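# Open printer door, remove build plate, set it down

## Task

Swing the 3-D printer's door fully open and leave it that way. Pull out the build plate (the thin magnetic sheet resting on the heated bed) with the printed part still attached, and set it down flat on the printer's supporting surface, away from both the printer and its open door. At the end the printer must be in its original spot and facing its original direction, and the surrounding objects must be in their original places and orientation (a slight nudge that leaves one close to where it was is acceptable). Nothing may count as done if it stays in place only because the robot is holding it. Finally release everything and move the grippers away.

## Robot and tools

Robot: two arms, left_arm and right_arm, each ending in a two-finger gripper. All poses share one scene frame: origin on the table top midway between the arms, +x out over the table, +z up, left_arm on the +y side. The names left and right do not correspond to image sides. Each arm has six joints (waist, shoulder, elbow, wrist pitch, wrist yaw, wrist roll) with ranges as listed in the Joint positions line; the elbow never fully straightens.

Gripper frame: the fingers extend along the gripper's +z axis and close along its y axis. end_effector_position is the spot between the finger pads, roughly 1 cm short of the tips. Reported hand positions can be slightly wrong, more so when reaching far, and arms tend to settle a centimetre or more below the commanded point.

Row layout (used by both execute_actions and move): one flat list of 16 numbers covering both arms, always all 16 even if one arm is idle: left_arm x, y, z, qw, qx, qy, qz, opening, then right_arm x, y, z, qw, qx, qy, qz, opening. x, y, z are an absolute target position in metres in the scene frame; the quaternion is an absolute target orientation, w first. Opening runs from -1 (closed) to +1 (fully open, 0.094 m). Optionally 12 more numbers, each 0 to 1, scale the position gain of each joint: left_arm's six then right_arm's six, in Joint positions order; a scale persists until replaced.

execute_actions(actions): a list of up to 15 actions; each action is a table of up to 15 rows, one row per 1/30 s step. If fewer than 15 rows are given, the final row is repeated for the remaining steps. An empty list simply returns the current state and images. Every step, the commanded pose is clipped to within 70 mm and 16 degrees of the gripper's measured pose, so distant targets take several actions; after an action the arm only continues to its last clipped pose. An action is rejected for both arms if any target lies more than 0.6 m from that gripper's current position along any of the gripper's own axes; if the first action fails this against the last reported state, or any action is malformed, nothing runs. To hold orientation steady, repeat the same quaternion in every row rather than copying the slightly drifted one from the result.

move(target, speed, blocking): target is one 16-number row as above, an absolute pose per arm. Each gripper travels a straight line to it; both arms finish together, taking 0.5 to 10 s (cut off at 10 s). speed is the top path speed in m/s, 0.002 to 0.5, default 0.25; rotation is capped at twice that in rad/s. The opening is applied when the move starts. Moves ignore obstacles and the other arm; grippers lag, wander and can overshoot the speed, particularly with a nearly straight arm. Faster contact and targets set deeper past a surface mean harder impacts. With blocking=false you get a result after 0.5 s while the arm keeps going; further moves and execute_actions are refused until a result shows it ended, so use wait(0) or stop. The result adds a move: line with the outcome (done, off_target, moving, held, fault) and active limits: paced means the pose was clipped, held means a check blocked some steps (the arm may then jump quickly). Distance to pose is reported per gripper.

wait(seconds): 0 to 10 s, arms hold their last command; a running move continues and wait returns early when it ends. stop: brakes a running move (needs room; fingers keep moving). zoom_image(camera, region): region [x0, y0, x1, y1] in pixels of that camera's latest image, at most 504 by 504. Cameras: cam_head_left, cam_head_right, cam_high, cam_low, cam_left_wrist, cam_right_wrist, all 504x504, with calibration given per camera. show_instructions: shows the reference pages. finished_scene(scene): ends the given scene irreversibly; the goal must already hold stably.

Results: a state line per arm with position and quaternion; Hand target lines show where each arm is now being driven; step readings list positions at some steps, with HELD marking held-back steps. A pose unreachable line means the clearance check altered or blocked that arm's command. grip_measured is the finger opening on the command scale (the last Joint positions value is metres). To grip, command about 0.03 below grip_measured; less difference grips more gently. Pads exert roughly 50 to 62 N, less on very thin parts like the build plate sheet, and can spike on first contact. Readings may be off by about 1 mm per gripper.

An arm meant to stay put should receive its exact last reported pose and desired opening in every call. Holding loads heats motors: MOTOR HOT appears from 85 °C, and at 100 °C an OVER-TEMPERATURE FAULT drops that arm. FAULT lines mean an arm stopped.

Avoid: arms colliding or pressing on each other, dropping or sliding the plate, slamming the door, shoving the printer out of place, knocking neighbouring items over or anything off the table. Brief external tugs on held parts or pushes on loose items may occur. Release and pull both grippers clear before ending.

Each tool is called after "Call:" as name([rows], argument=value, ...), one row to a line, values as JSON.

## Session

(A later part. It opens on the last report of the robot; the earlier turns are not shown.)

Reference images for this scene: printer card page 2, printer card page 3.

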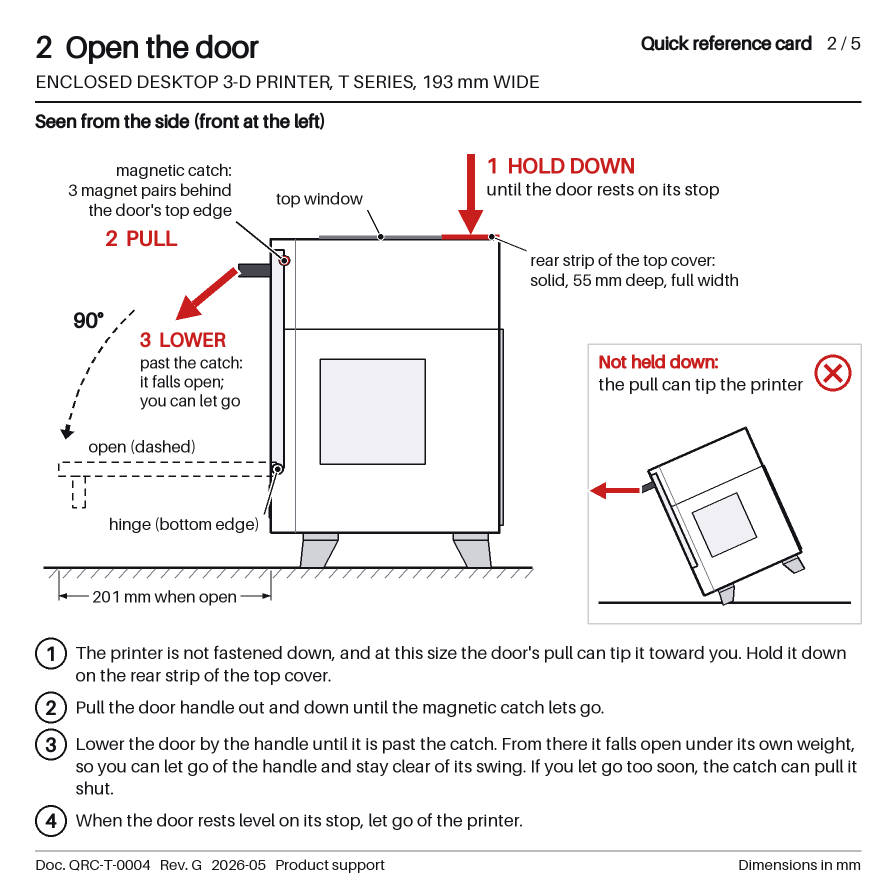

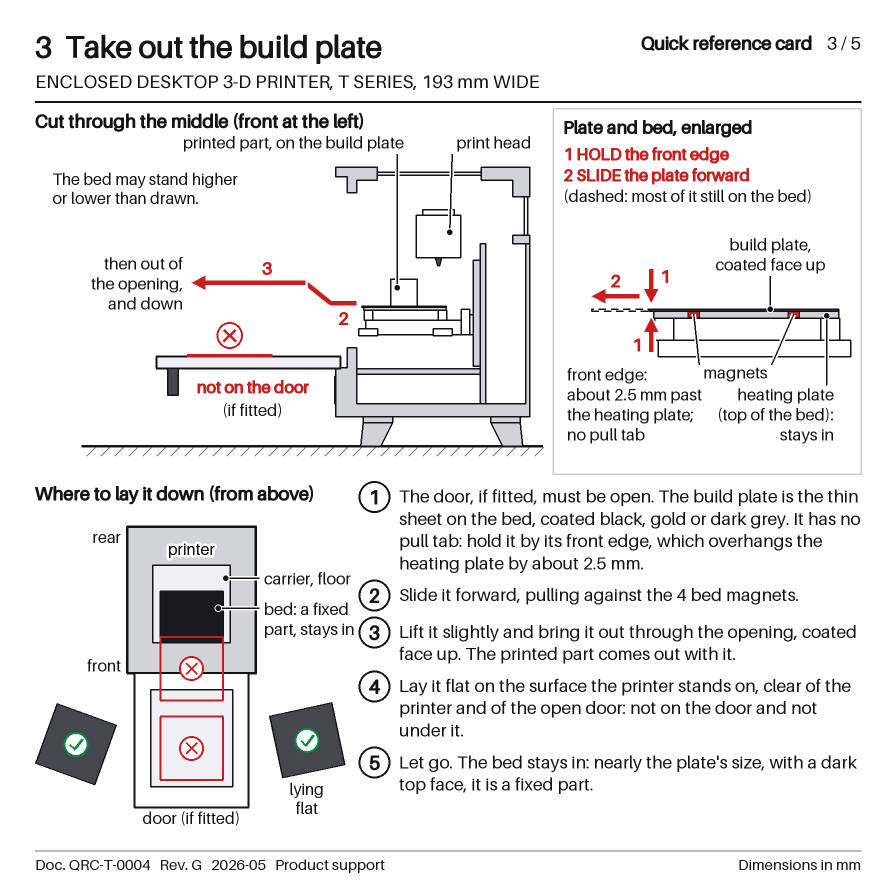

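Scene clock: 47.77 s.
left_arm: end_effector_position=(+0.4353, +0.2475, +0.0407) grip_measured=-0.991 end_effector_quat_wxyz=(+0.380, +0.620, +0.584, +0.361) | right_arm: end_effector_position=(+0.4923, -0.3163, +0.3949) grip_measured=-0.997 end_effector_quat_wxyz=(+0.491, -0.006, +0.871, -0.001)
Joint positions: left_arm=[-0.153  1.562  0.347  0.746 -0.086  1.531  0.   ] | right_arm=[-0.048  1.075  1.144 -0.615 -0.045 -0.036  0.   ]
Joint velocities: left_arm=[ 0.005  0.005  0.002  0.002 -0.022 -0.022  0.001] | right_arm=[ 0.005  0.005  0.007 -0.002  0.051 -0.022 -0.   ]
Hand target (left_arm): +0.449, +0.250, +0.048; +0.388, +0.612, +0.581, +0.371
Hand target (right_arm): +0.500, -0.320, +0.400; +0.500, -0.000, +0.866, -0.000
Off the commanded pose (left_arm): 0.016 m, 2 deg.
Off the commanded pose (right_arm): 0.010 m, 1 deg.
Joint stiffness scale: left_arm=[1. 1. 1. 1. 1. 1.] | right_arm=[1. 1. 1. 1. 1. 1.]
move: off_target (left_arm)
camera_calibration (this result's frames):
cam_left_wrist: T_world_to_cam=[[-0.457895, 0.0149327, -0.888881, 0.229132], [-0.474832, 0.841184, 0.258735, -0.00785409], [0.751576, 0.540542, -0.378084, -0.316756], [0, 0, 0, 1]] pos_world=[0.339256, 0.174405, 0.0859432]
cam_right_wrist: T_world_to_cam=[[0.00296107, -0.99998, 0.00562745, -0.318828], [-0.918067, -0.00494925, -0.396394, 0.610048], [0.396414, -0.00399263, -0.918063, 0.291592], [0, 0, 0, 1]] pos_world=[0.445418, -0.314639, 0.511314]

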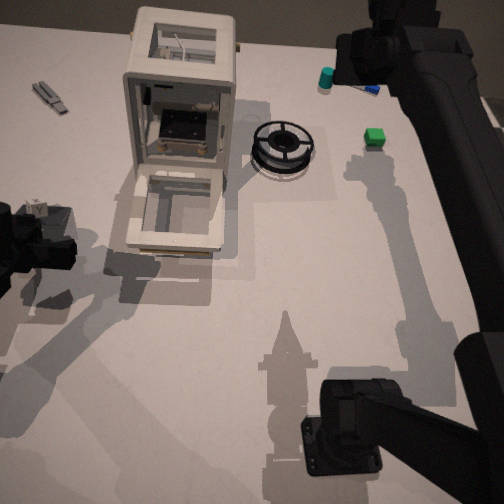

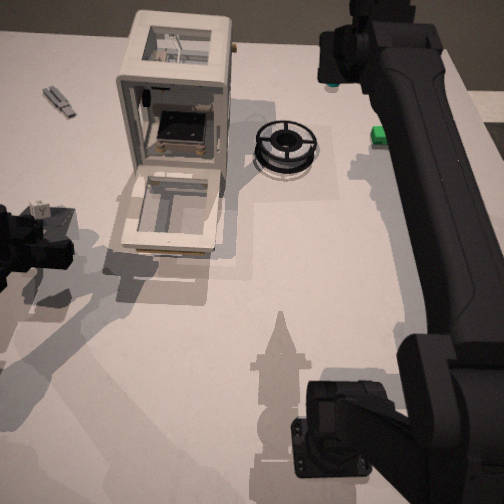

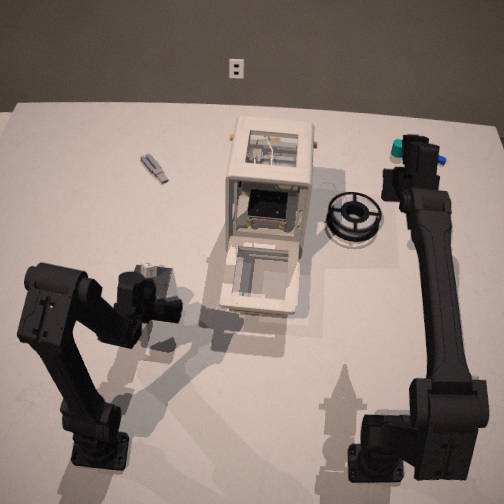

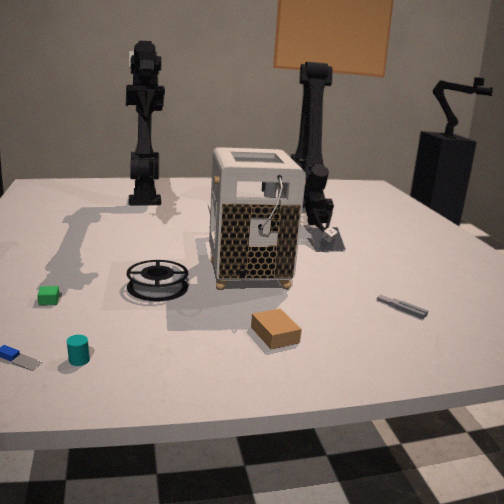

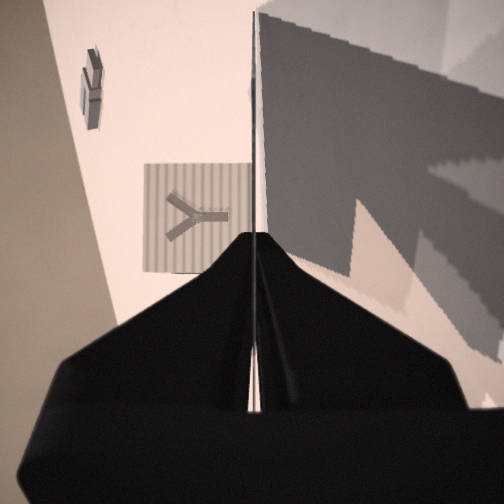

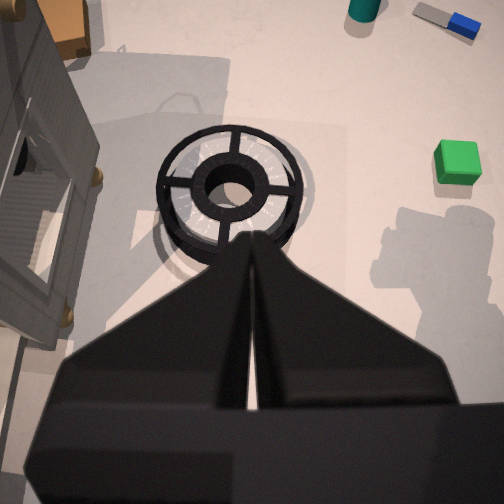

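Call:
execute_actions([
  [[0.45,0.25,0.046,0.389,0.611,0.58,0.369,-0.9,0.5,-0.32,0.4,0.5,0,0.866,0,-1]],
])

Call:
move(target=[0.42,0.252,0.03,0.278,0.67,0.636,0.263,-0.6,0.5,-0.32,0.4,0.5,0,0.866,0,-1], speed=0.1)

Call:
move(target=[0.375,0.259,0.027,0.248,0.681,0.647,0.235,-0.6,0.5,-0.32,0.4,0.5,0,0.866,0,-1], speed=0.04)

Scene clock: 48.47 s.
left_arm: end_effector_position=(+0.4364, +0.2473, +0.0409) grip_measured=-0.902 end_effector_quat_wxyz=(+0.383, +0.619, +0.583, +0.361) | right_arm: end_effector_position=(+0.4923, -0.3163, +0.3949) grip_measured=-0.997 end_effector_quat_wxyz=(+0.491, -0.006, +0.871, -0.001)
Joint positions: left_arm=[-0.151  1.566  0.348  0.752 -0.081  1.531  0.005] | right_arm=[-0.048  1.075  1.144 -0.615 -0.045 -0.036  0.   ]
Joint velocities: left_arm=[ 0.015 -0.015 -0.017 -0.007 -0.081 -0.022  0.   ] | right_arm=[ 0.005  0.005  0.002 -0.017  0.022  0.051  0.001]
Hand target (left_arm): +0.450, +0.250, +0.046; +0.390, +0.612, +0.581, +0.369
Hand target (right_arm): +0.500, -0.320, +0.400; +0.500, -0.000, +0.866, -0.000
Off the commanded pose (left_arm): 0.015 m, 2 deg.
Off the commanded pose (right_arm): 0.010 m, 1 deg.
Joint stiffness scale: left_arm=[1. 1. 1. 1. 1. 1.] | right_arm=[1. 1. 1. 1. 1. 1.]
Step readings (end_effector_position):
0: left_arm (+0.4353, +0.2475, +0.0407) | right_arm (+0.4923, -0.3163, +0.3949)
1: left_arm (+0.4354, +0.2471, +0.0408) | right_arm (+0.4923, -0.3163, +0.3949)
2: left_arm (+0.4357, +0.2470, +0.0410) | right_arm (+0.4923, -0.3163, +0.3949)
4: left_arm (+0.4362, +0.2471, +0.0410) | right_arm (+0.4923, -0.3163, +0.3949)
8: left_arm (+0.4364, +0.2473, +0.0409) | right_arm (+0.4923, -0.3163, +0.3949)
15: end_effector_position above
camera_calibration (this result's frames):
cam_left_wrist: T_world_to_cam=[[-0.454762, 0.0137701, -0.890506, 0.228772], [-0.473857, 0.842866, 0.255022, -0.00790243], [0.754089, 0.537947, -0.376779, -0.317885], [0, 0, 0, 1]] pos_world=[0.340006, 0.174516, 0.0859657]
cam_right_wrist: T_world_to_cam=[[0.00296107, -0.99998, 0.00562745, -0.318828], [-0.918067, -0.00494925, -0.396394, 0.610048], [0.396414, -0.00399263, -0.918063, 0.291592], [0, 0, 0, 1]] pos_world=[0.445418, -0.314639, 0.511314]

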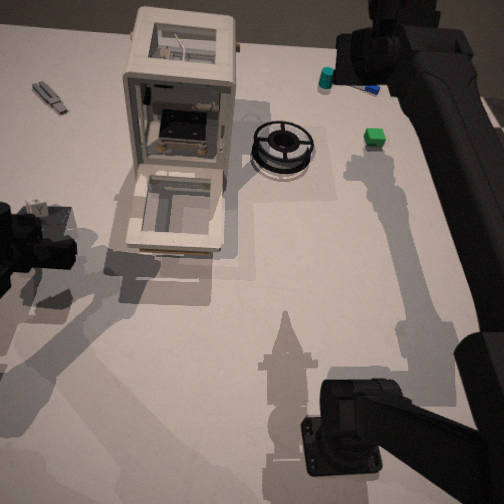

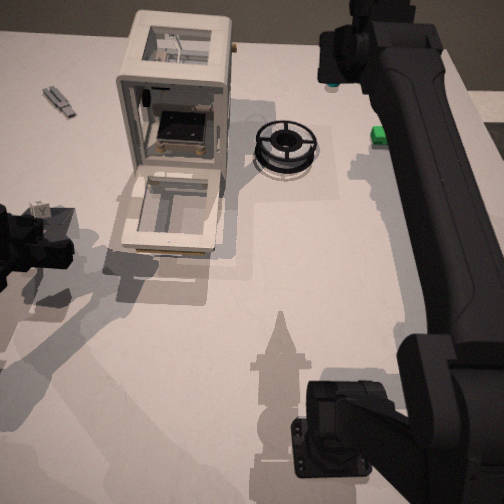

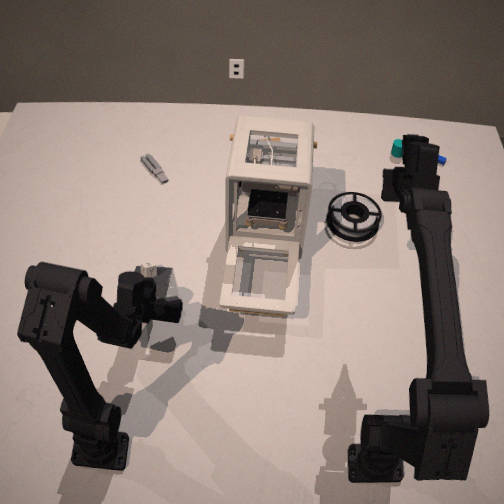

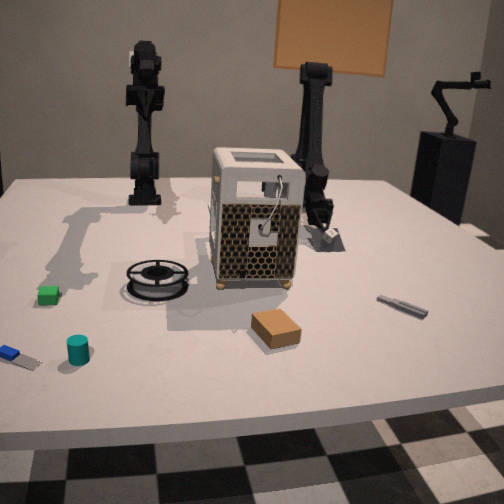

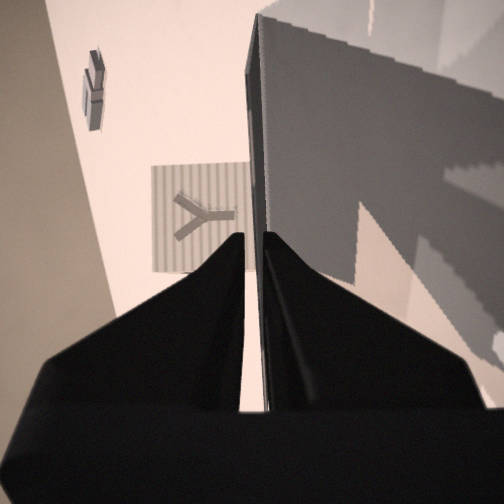

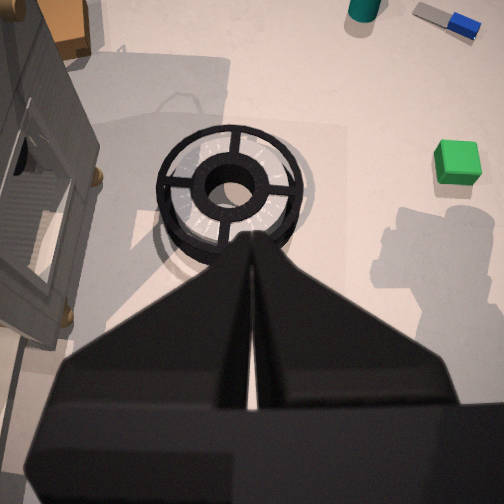

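Scene clock: 50.37 s.
left_arm: end_effector_position=(+0.4045, +0.2499, +0.0153) grip_measured=-0.602 end_effector_quat_wxyz=(+0.265, +0.680, +0.634, +0.256) | right_arm: end_effector_position=(+0.4923, -0.3163, +0.3949) grip_measured=-0.997 end_effector_quat_wxyz=(+0.491, -0.006, +0.871, -0.001)
Joint positions: left_arm=[-0.151  1.419  0.424  0.177 -0.068  1.518  0.019] | right_arm=[-0.048  1.075  1.144 -0.615 -0.045 -0.036  0.   ]
Joint velocities: left_arm=[-0.005 -0.005 -0.012 -0.022  0.051 -0.022 -0.001] | right_arm=[-0.005 -0.015 -0.012 -0.017 -0.022  0.022 -0.   ]
Hand target (left_arm): +0.419, +0.252, +0.030; +0.277, +0.670, +0.636, +0.265
Hand target (right_arm): +0.500, -0.320, +0.400; +0.500, -0.000, +0.866, +0.000
Off the commanded pose (left_arm): 0.021 m, 2 deg.
Off the commanded pose (right_arm): 0.010 m, 1 deg.
Joint stiffness scale: left_arm=[1. 1. 1. 1. 1. 1.] | right_arm=[1. 1. 1. 1. 1. 1.]
move: off_target (left_arm)
camera_calibration (this result's frames):
cam_left_wrist: T_world_to_cam=[[-0.732977, 0.0434996, -0.678861, 0.29328], [-0.349771, 0.831828, 0.430955, -0.0687963], [0.583442, 0.553326, -0.594496, -0.236386], [0, 0, 0, 1]] pos_world=[0.328823, 0.175268, 0.0882139]
cam_right_wrist: T_world_to_cam=[[0.0027633, -0.999982, 0.00530125, -0.318603], [-0.918069, -0.00463837, -0.396395, 0.610148], [0.396412, -0.00377155, -0.918065, 0.291664], [0, 0, 0, 1]] pos_world=[0.445419, -0.314667, 0.511315]

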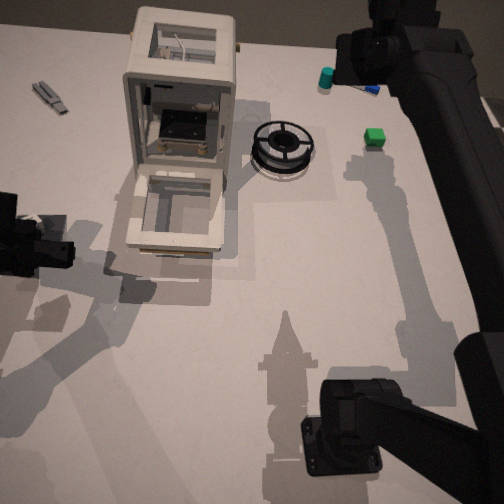

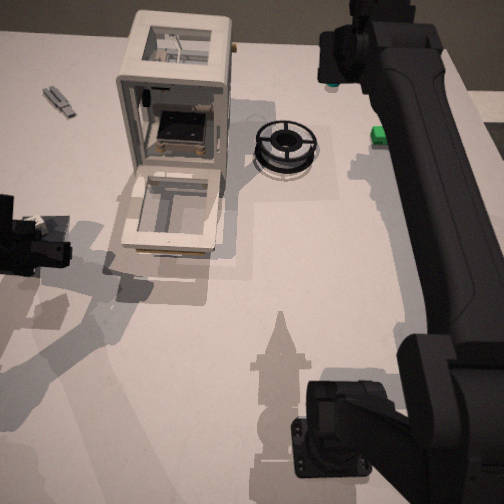

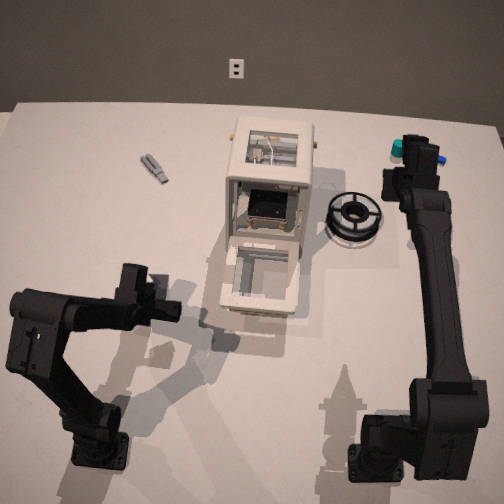

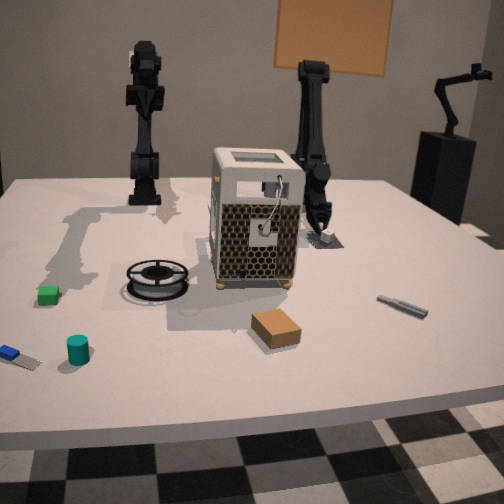

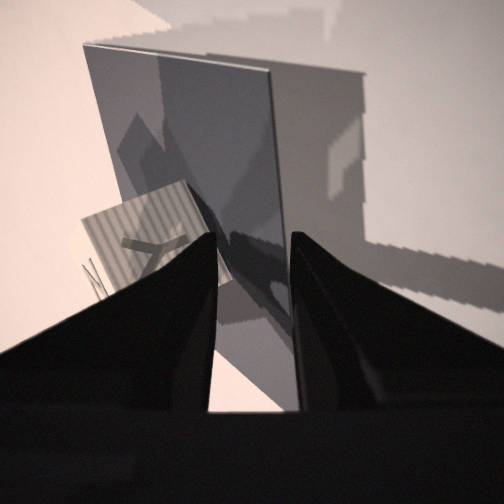

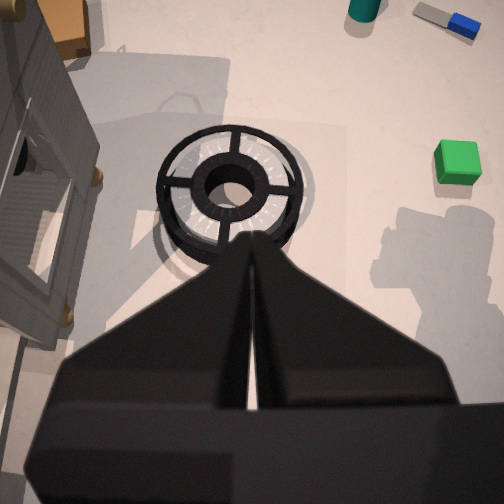

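Scene clock: 51.50 s.
left_arm: end_effector_position=(+0.3778, +0.2542, +0.0274) grip_measured=-0.602 end_effector_quat_wxyz=(+0.250, +0.686, +0.640, +0.238) | right_arm: end_effector_position=(+0.4923, -0.3163, +0.3949) grip_measured=-0.997 end_effector_quat_wxyz=(+0.491, -0.006, +0.871, -0.001)
Joint positions: left_arm=[-0.144  1.293  0.396  0.03  -0.055  1.517  0.019] | right_arm=[-0.048  1.075  1.144 -0.615 -0.045 -0.036  0.   ]
Joint velocities: left_arm=[-0.005 -0.005 -0.007 -0.007  0.051  0.007 -0.   ] | right_arm=[-0.024 -0.015 -0.007 -0.012 -0.066 -0.007 -0.   ]
Hand target (left_arm): +0.375, +0.259, +0.027; +0.248, +0.681, +0.647, +0.235
Hand target (right_arm): +0.500, -0.320, +0.400; +0.500, -0.000, +0.866, -0.000
Off the commanded pose (left_arm): 0.006 m, 1 deg.
Off the commanded pose (right_arm): 0.010 m, 1 deg.
Joint stiffness scale: left_arm=[1. 1. 1. 1. 1. 1.] | right_arm=[1. 1. 1. 1. 1. 1.]
move: done
camera_calibration (this result's frames):
cam_left_wrist: T_world_to_cam=[[-0.765577, 0.0420642, -0.641968, 0.293429], [-0.327152, 0.833754, 0.444775, -0.0963837], [0.553952, 0.550531, -0.624541, -0.203405], [0, 0, 0, 1]] pos_world=[0.305787, 0.179998, 0.104206]
cam_right_wrist: T_world_to_cam=[[0.0027633, -0.999982, 0.00530125, -0.318603], [-0.918069, -0.00463837, -0.396395, 0.610148], [0.396412, -0.00377155, -0.918065, 0.291664], [0, 0, 0, 1]] pos_world=[0.445419, -0.314667, 0.511315]

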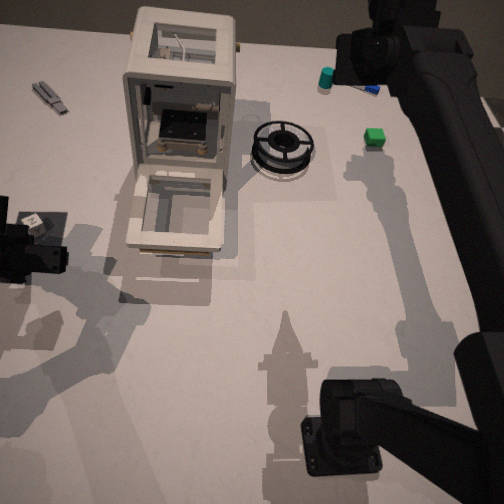

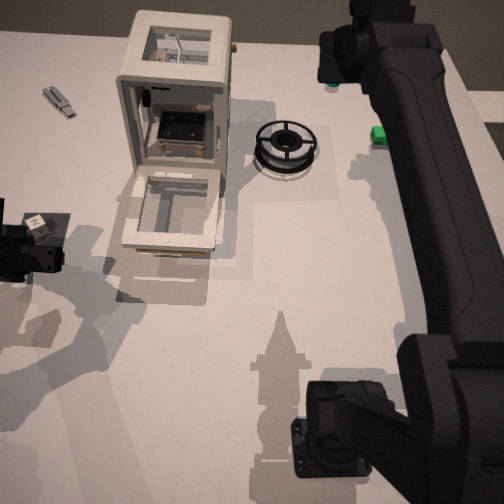

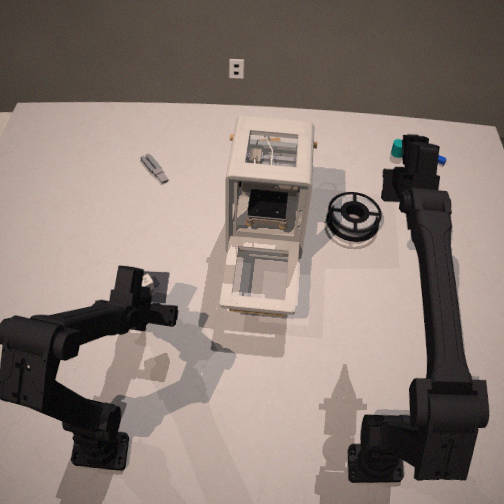

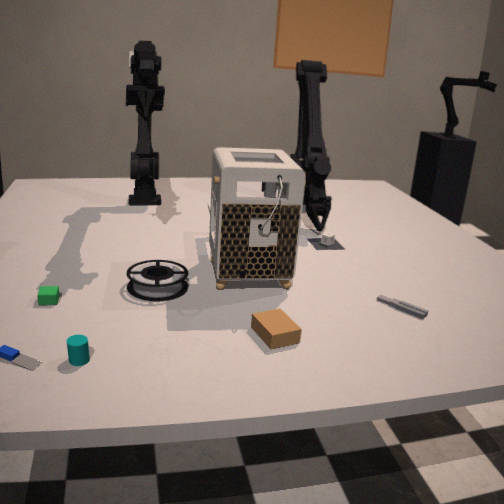

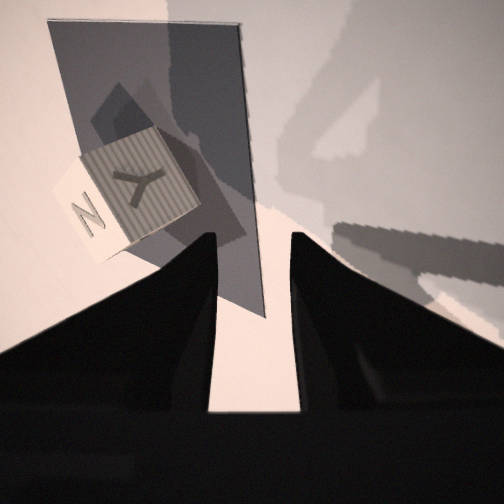

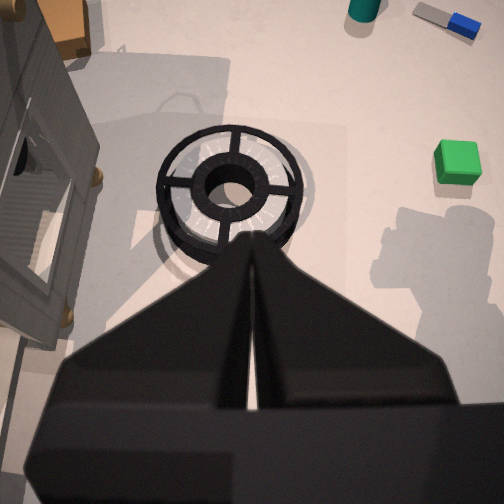

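Call:
move(target=[0.33,0.28,0.2,0.248,0.681,0.647,0.235,-0.6,0.5,-0.32,0.4,0.5,0,0.866,0,-1])

Call:
finished_scene(scene=2)

Scene clock: 52.87 s.
left_arm: end_effector_position=(+0.3248, +0.2767, +0.1853) grip_measured=-0.602 end_effector_quat_wxyz=(+0.244, +0.683, +0.649, +0.229) | right_arm: end_effector_position=(+0.4923, -0.3163, +0.3949) grip_measured=-0.997 end_effector_quat_wxyz=(+0.491, -0.006, +0.871, -0.001)
Joint positions: left_arm=[-0.076  0.761  0.591 -0.72  -0.012  1.55   0.019] | right_arm=[-0.048  1.075  1.144 -0.615 -0.045 -0.036  0.   ]
Joint velocities: left_arm=[-0.015 -0.005 -0.007 -0.007 -0.022 -0.007  0.   ] | right_arm=[-0.015 -0.005 -0.012  0.002 -0.051  0.095  0.   ]
Hand target (left_arm): +0.331, +0.279, +0.200; +0.248, +0.681, +0.648, +0.235
Hand target (right_arm): +0.500, -0.320, +0.400; +0.500, -0.000, +0.866, -0.000
Off the commanded pose (left_arm): 0.016 m, 1 deg.
Off the commanded pose (right_arm): 0.010 m, 1 deg.
Joint stiffness scale: left_arm=[1. 1. 1. 1. 1. 1.] | right_arm=[1. 1. 1. 1. 1. 1.]
move: off_target (left_arm)
camera_calibration (this result's frames):
cam_left_wrist: T_world_to_cam=[[-0.781762, 0.0246805, -0.623088, 0.359827], [-0.328286, 0.833247, 0.444891, -0.202214], [0.530167, 0.55235, -0.643298, -0.0770889], [0, 0, 0, 1]] pos_world=[0.255785, 0.202194, 0.264576]
cam_right_wrist: T_world_to_cam=[[0.0027633, -0.999982, 0.00530125, -0.318603], [-0.918069, -0.00463837, -0.396395, 0.610148], [0.396412, -0.00377155, -0.918065, 0.291664], [0, 0, 0, 1]] pos_world=[0.445419, -0.314667, 0.511315]

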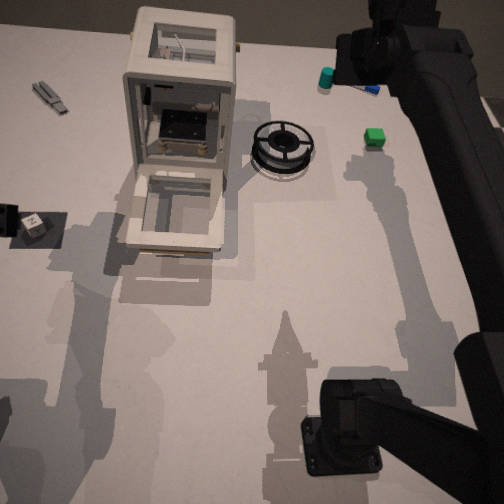

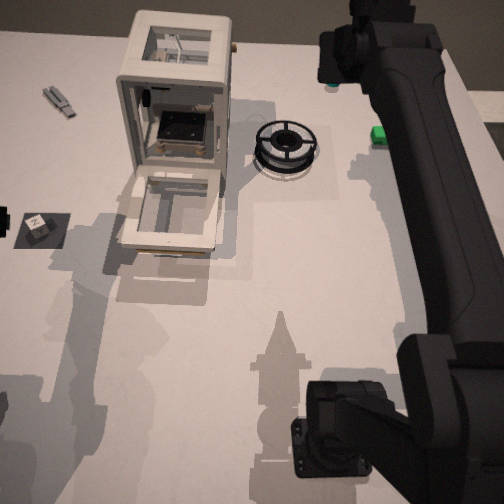

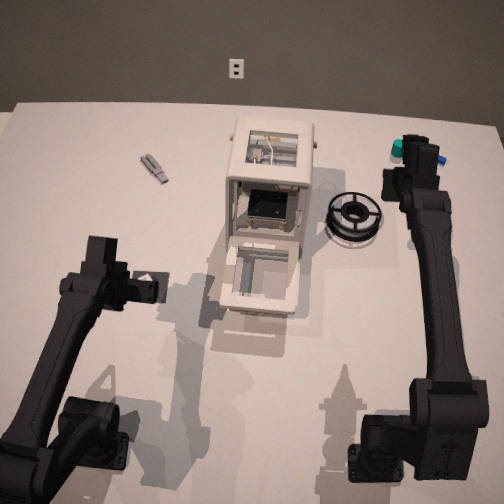

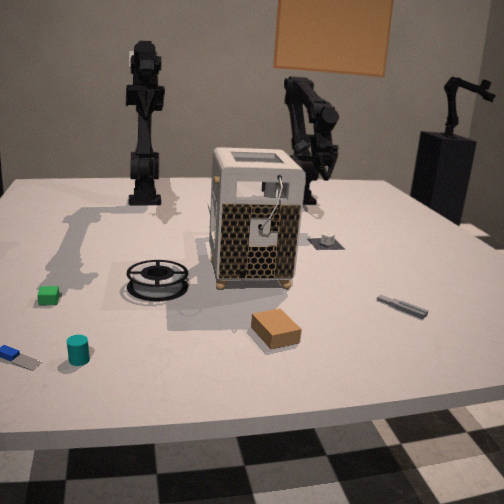

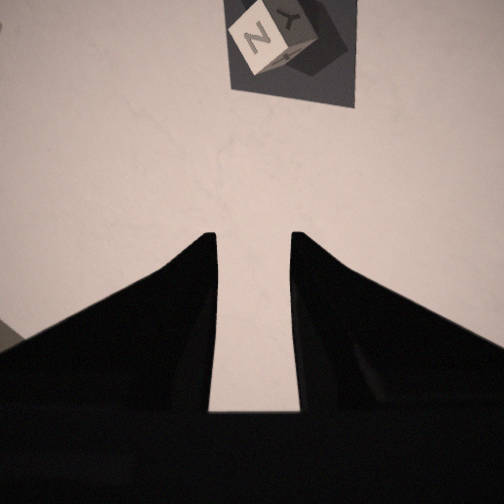

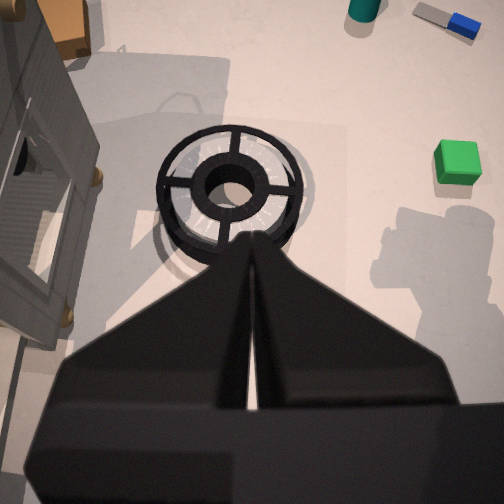

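The scene is finished: the task was done.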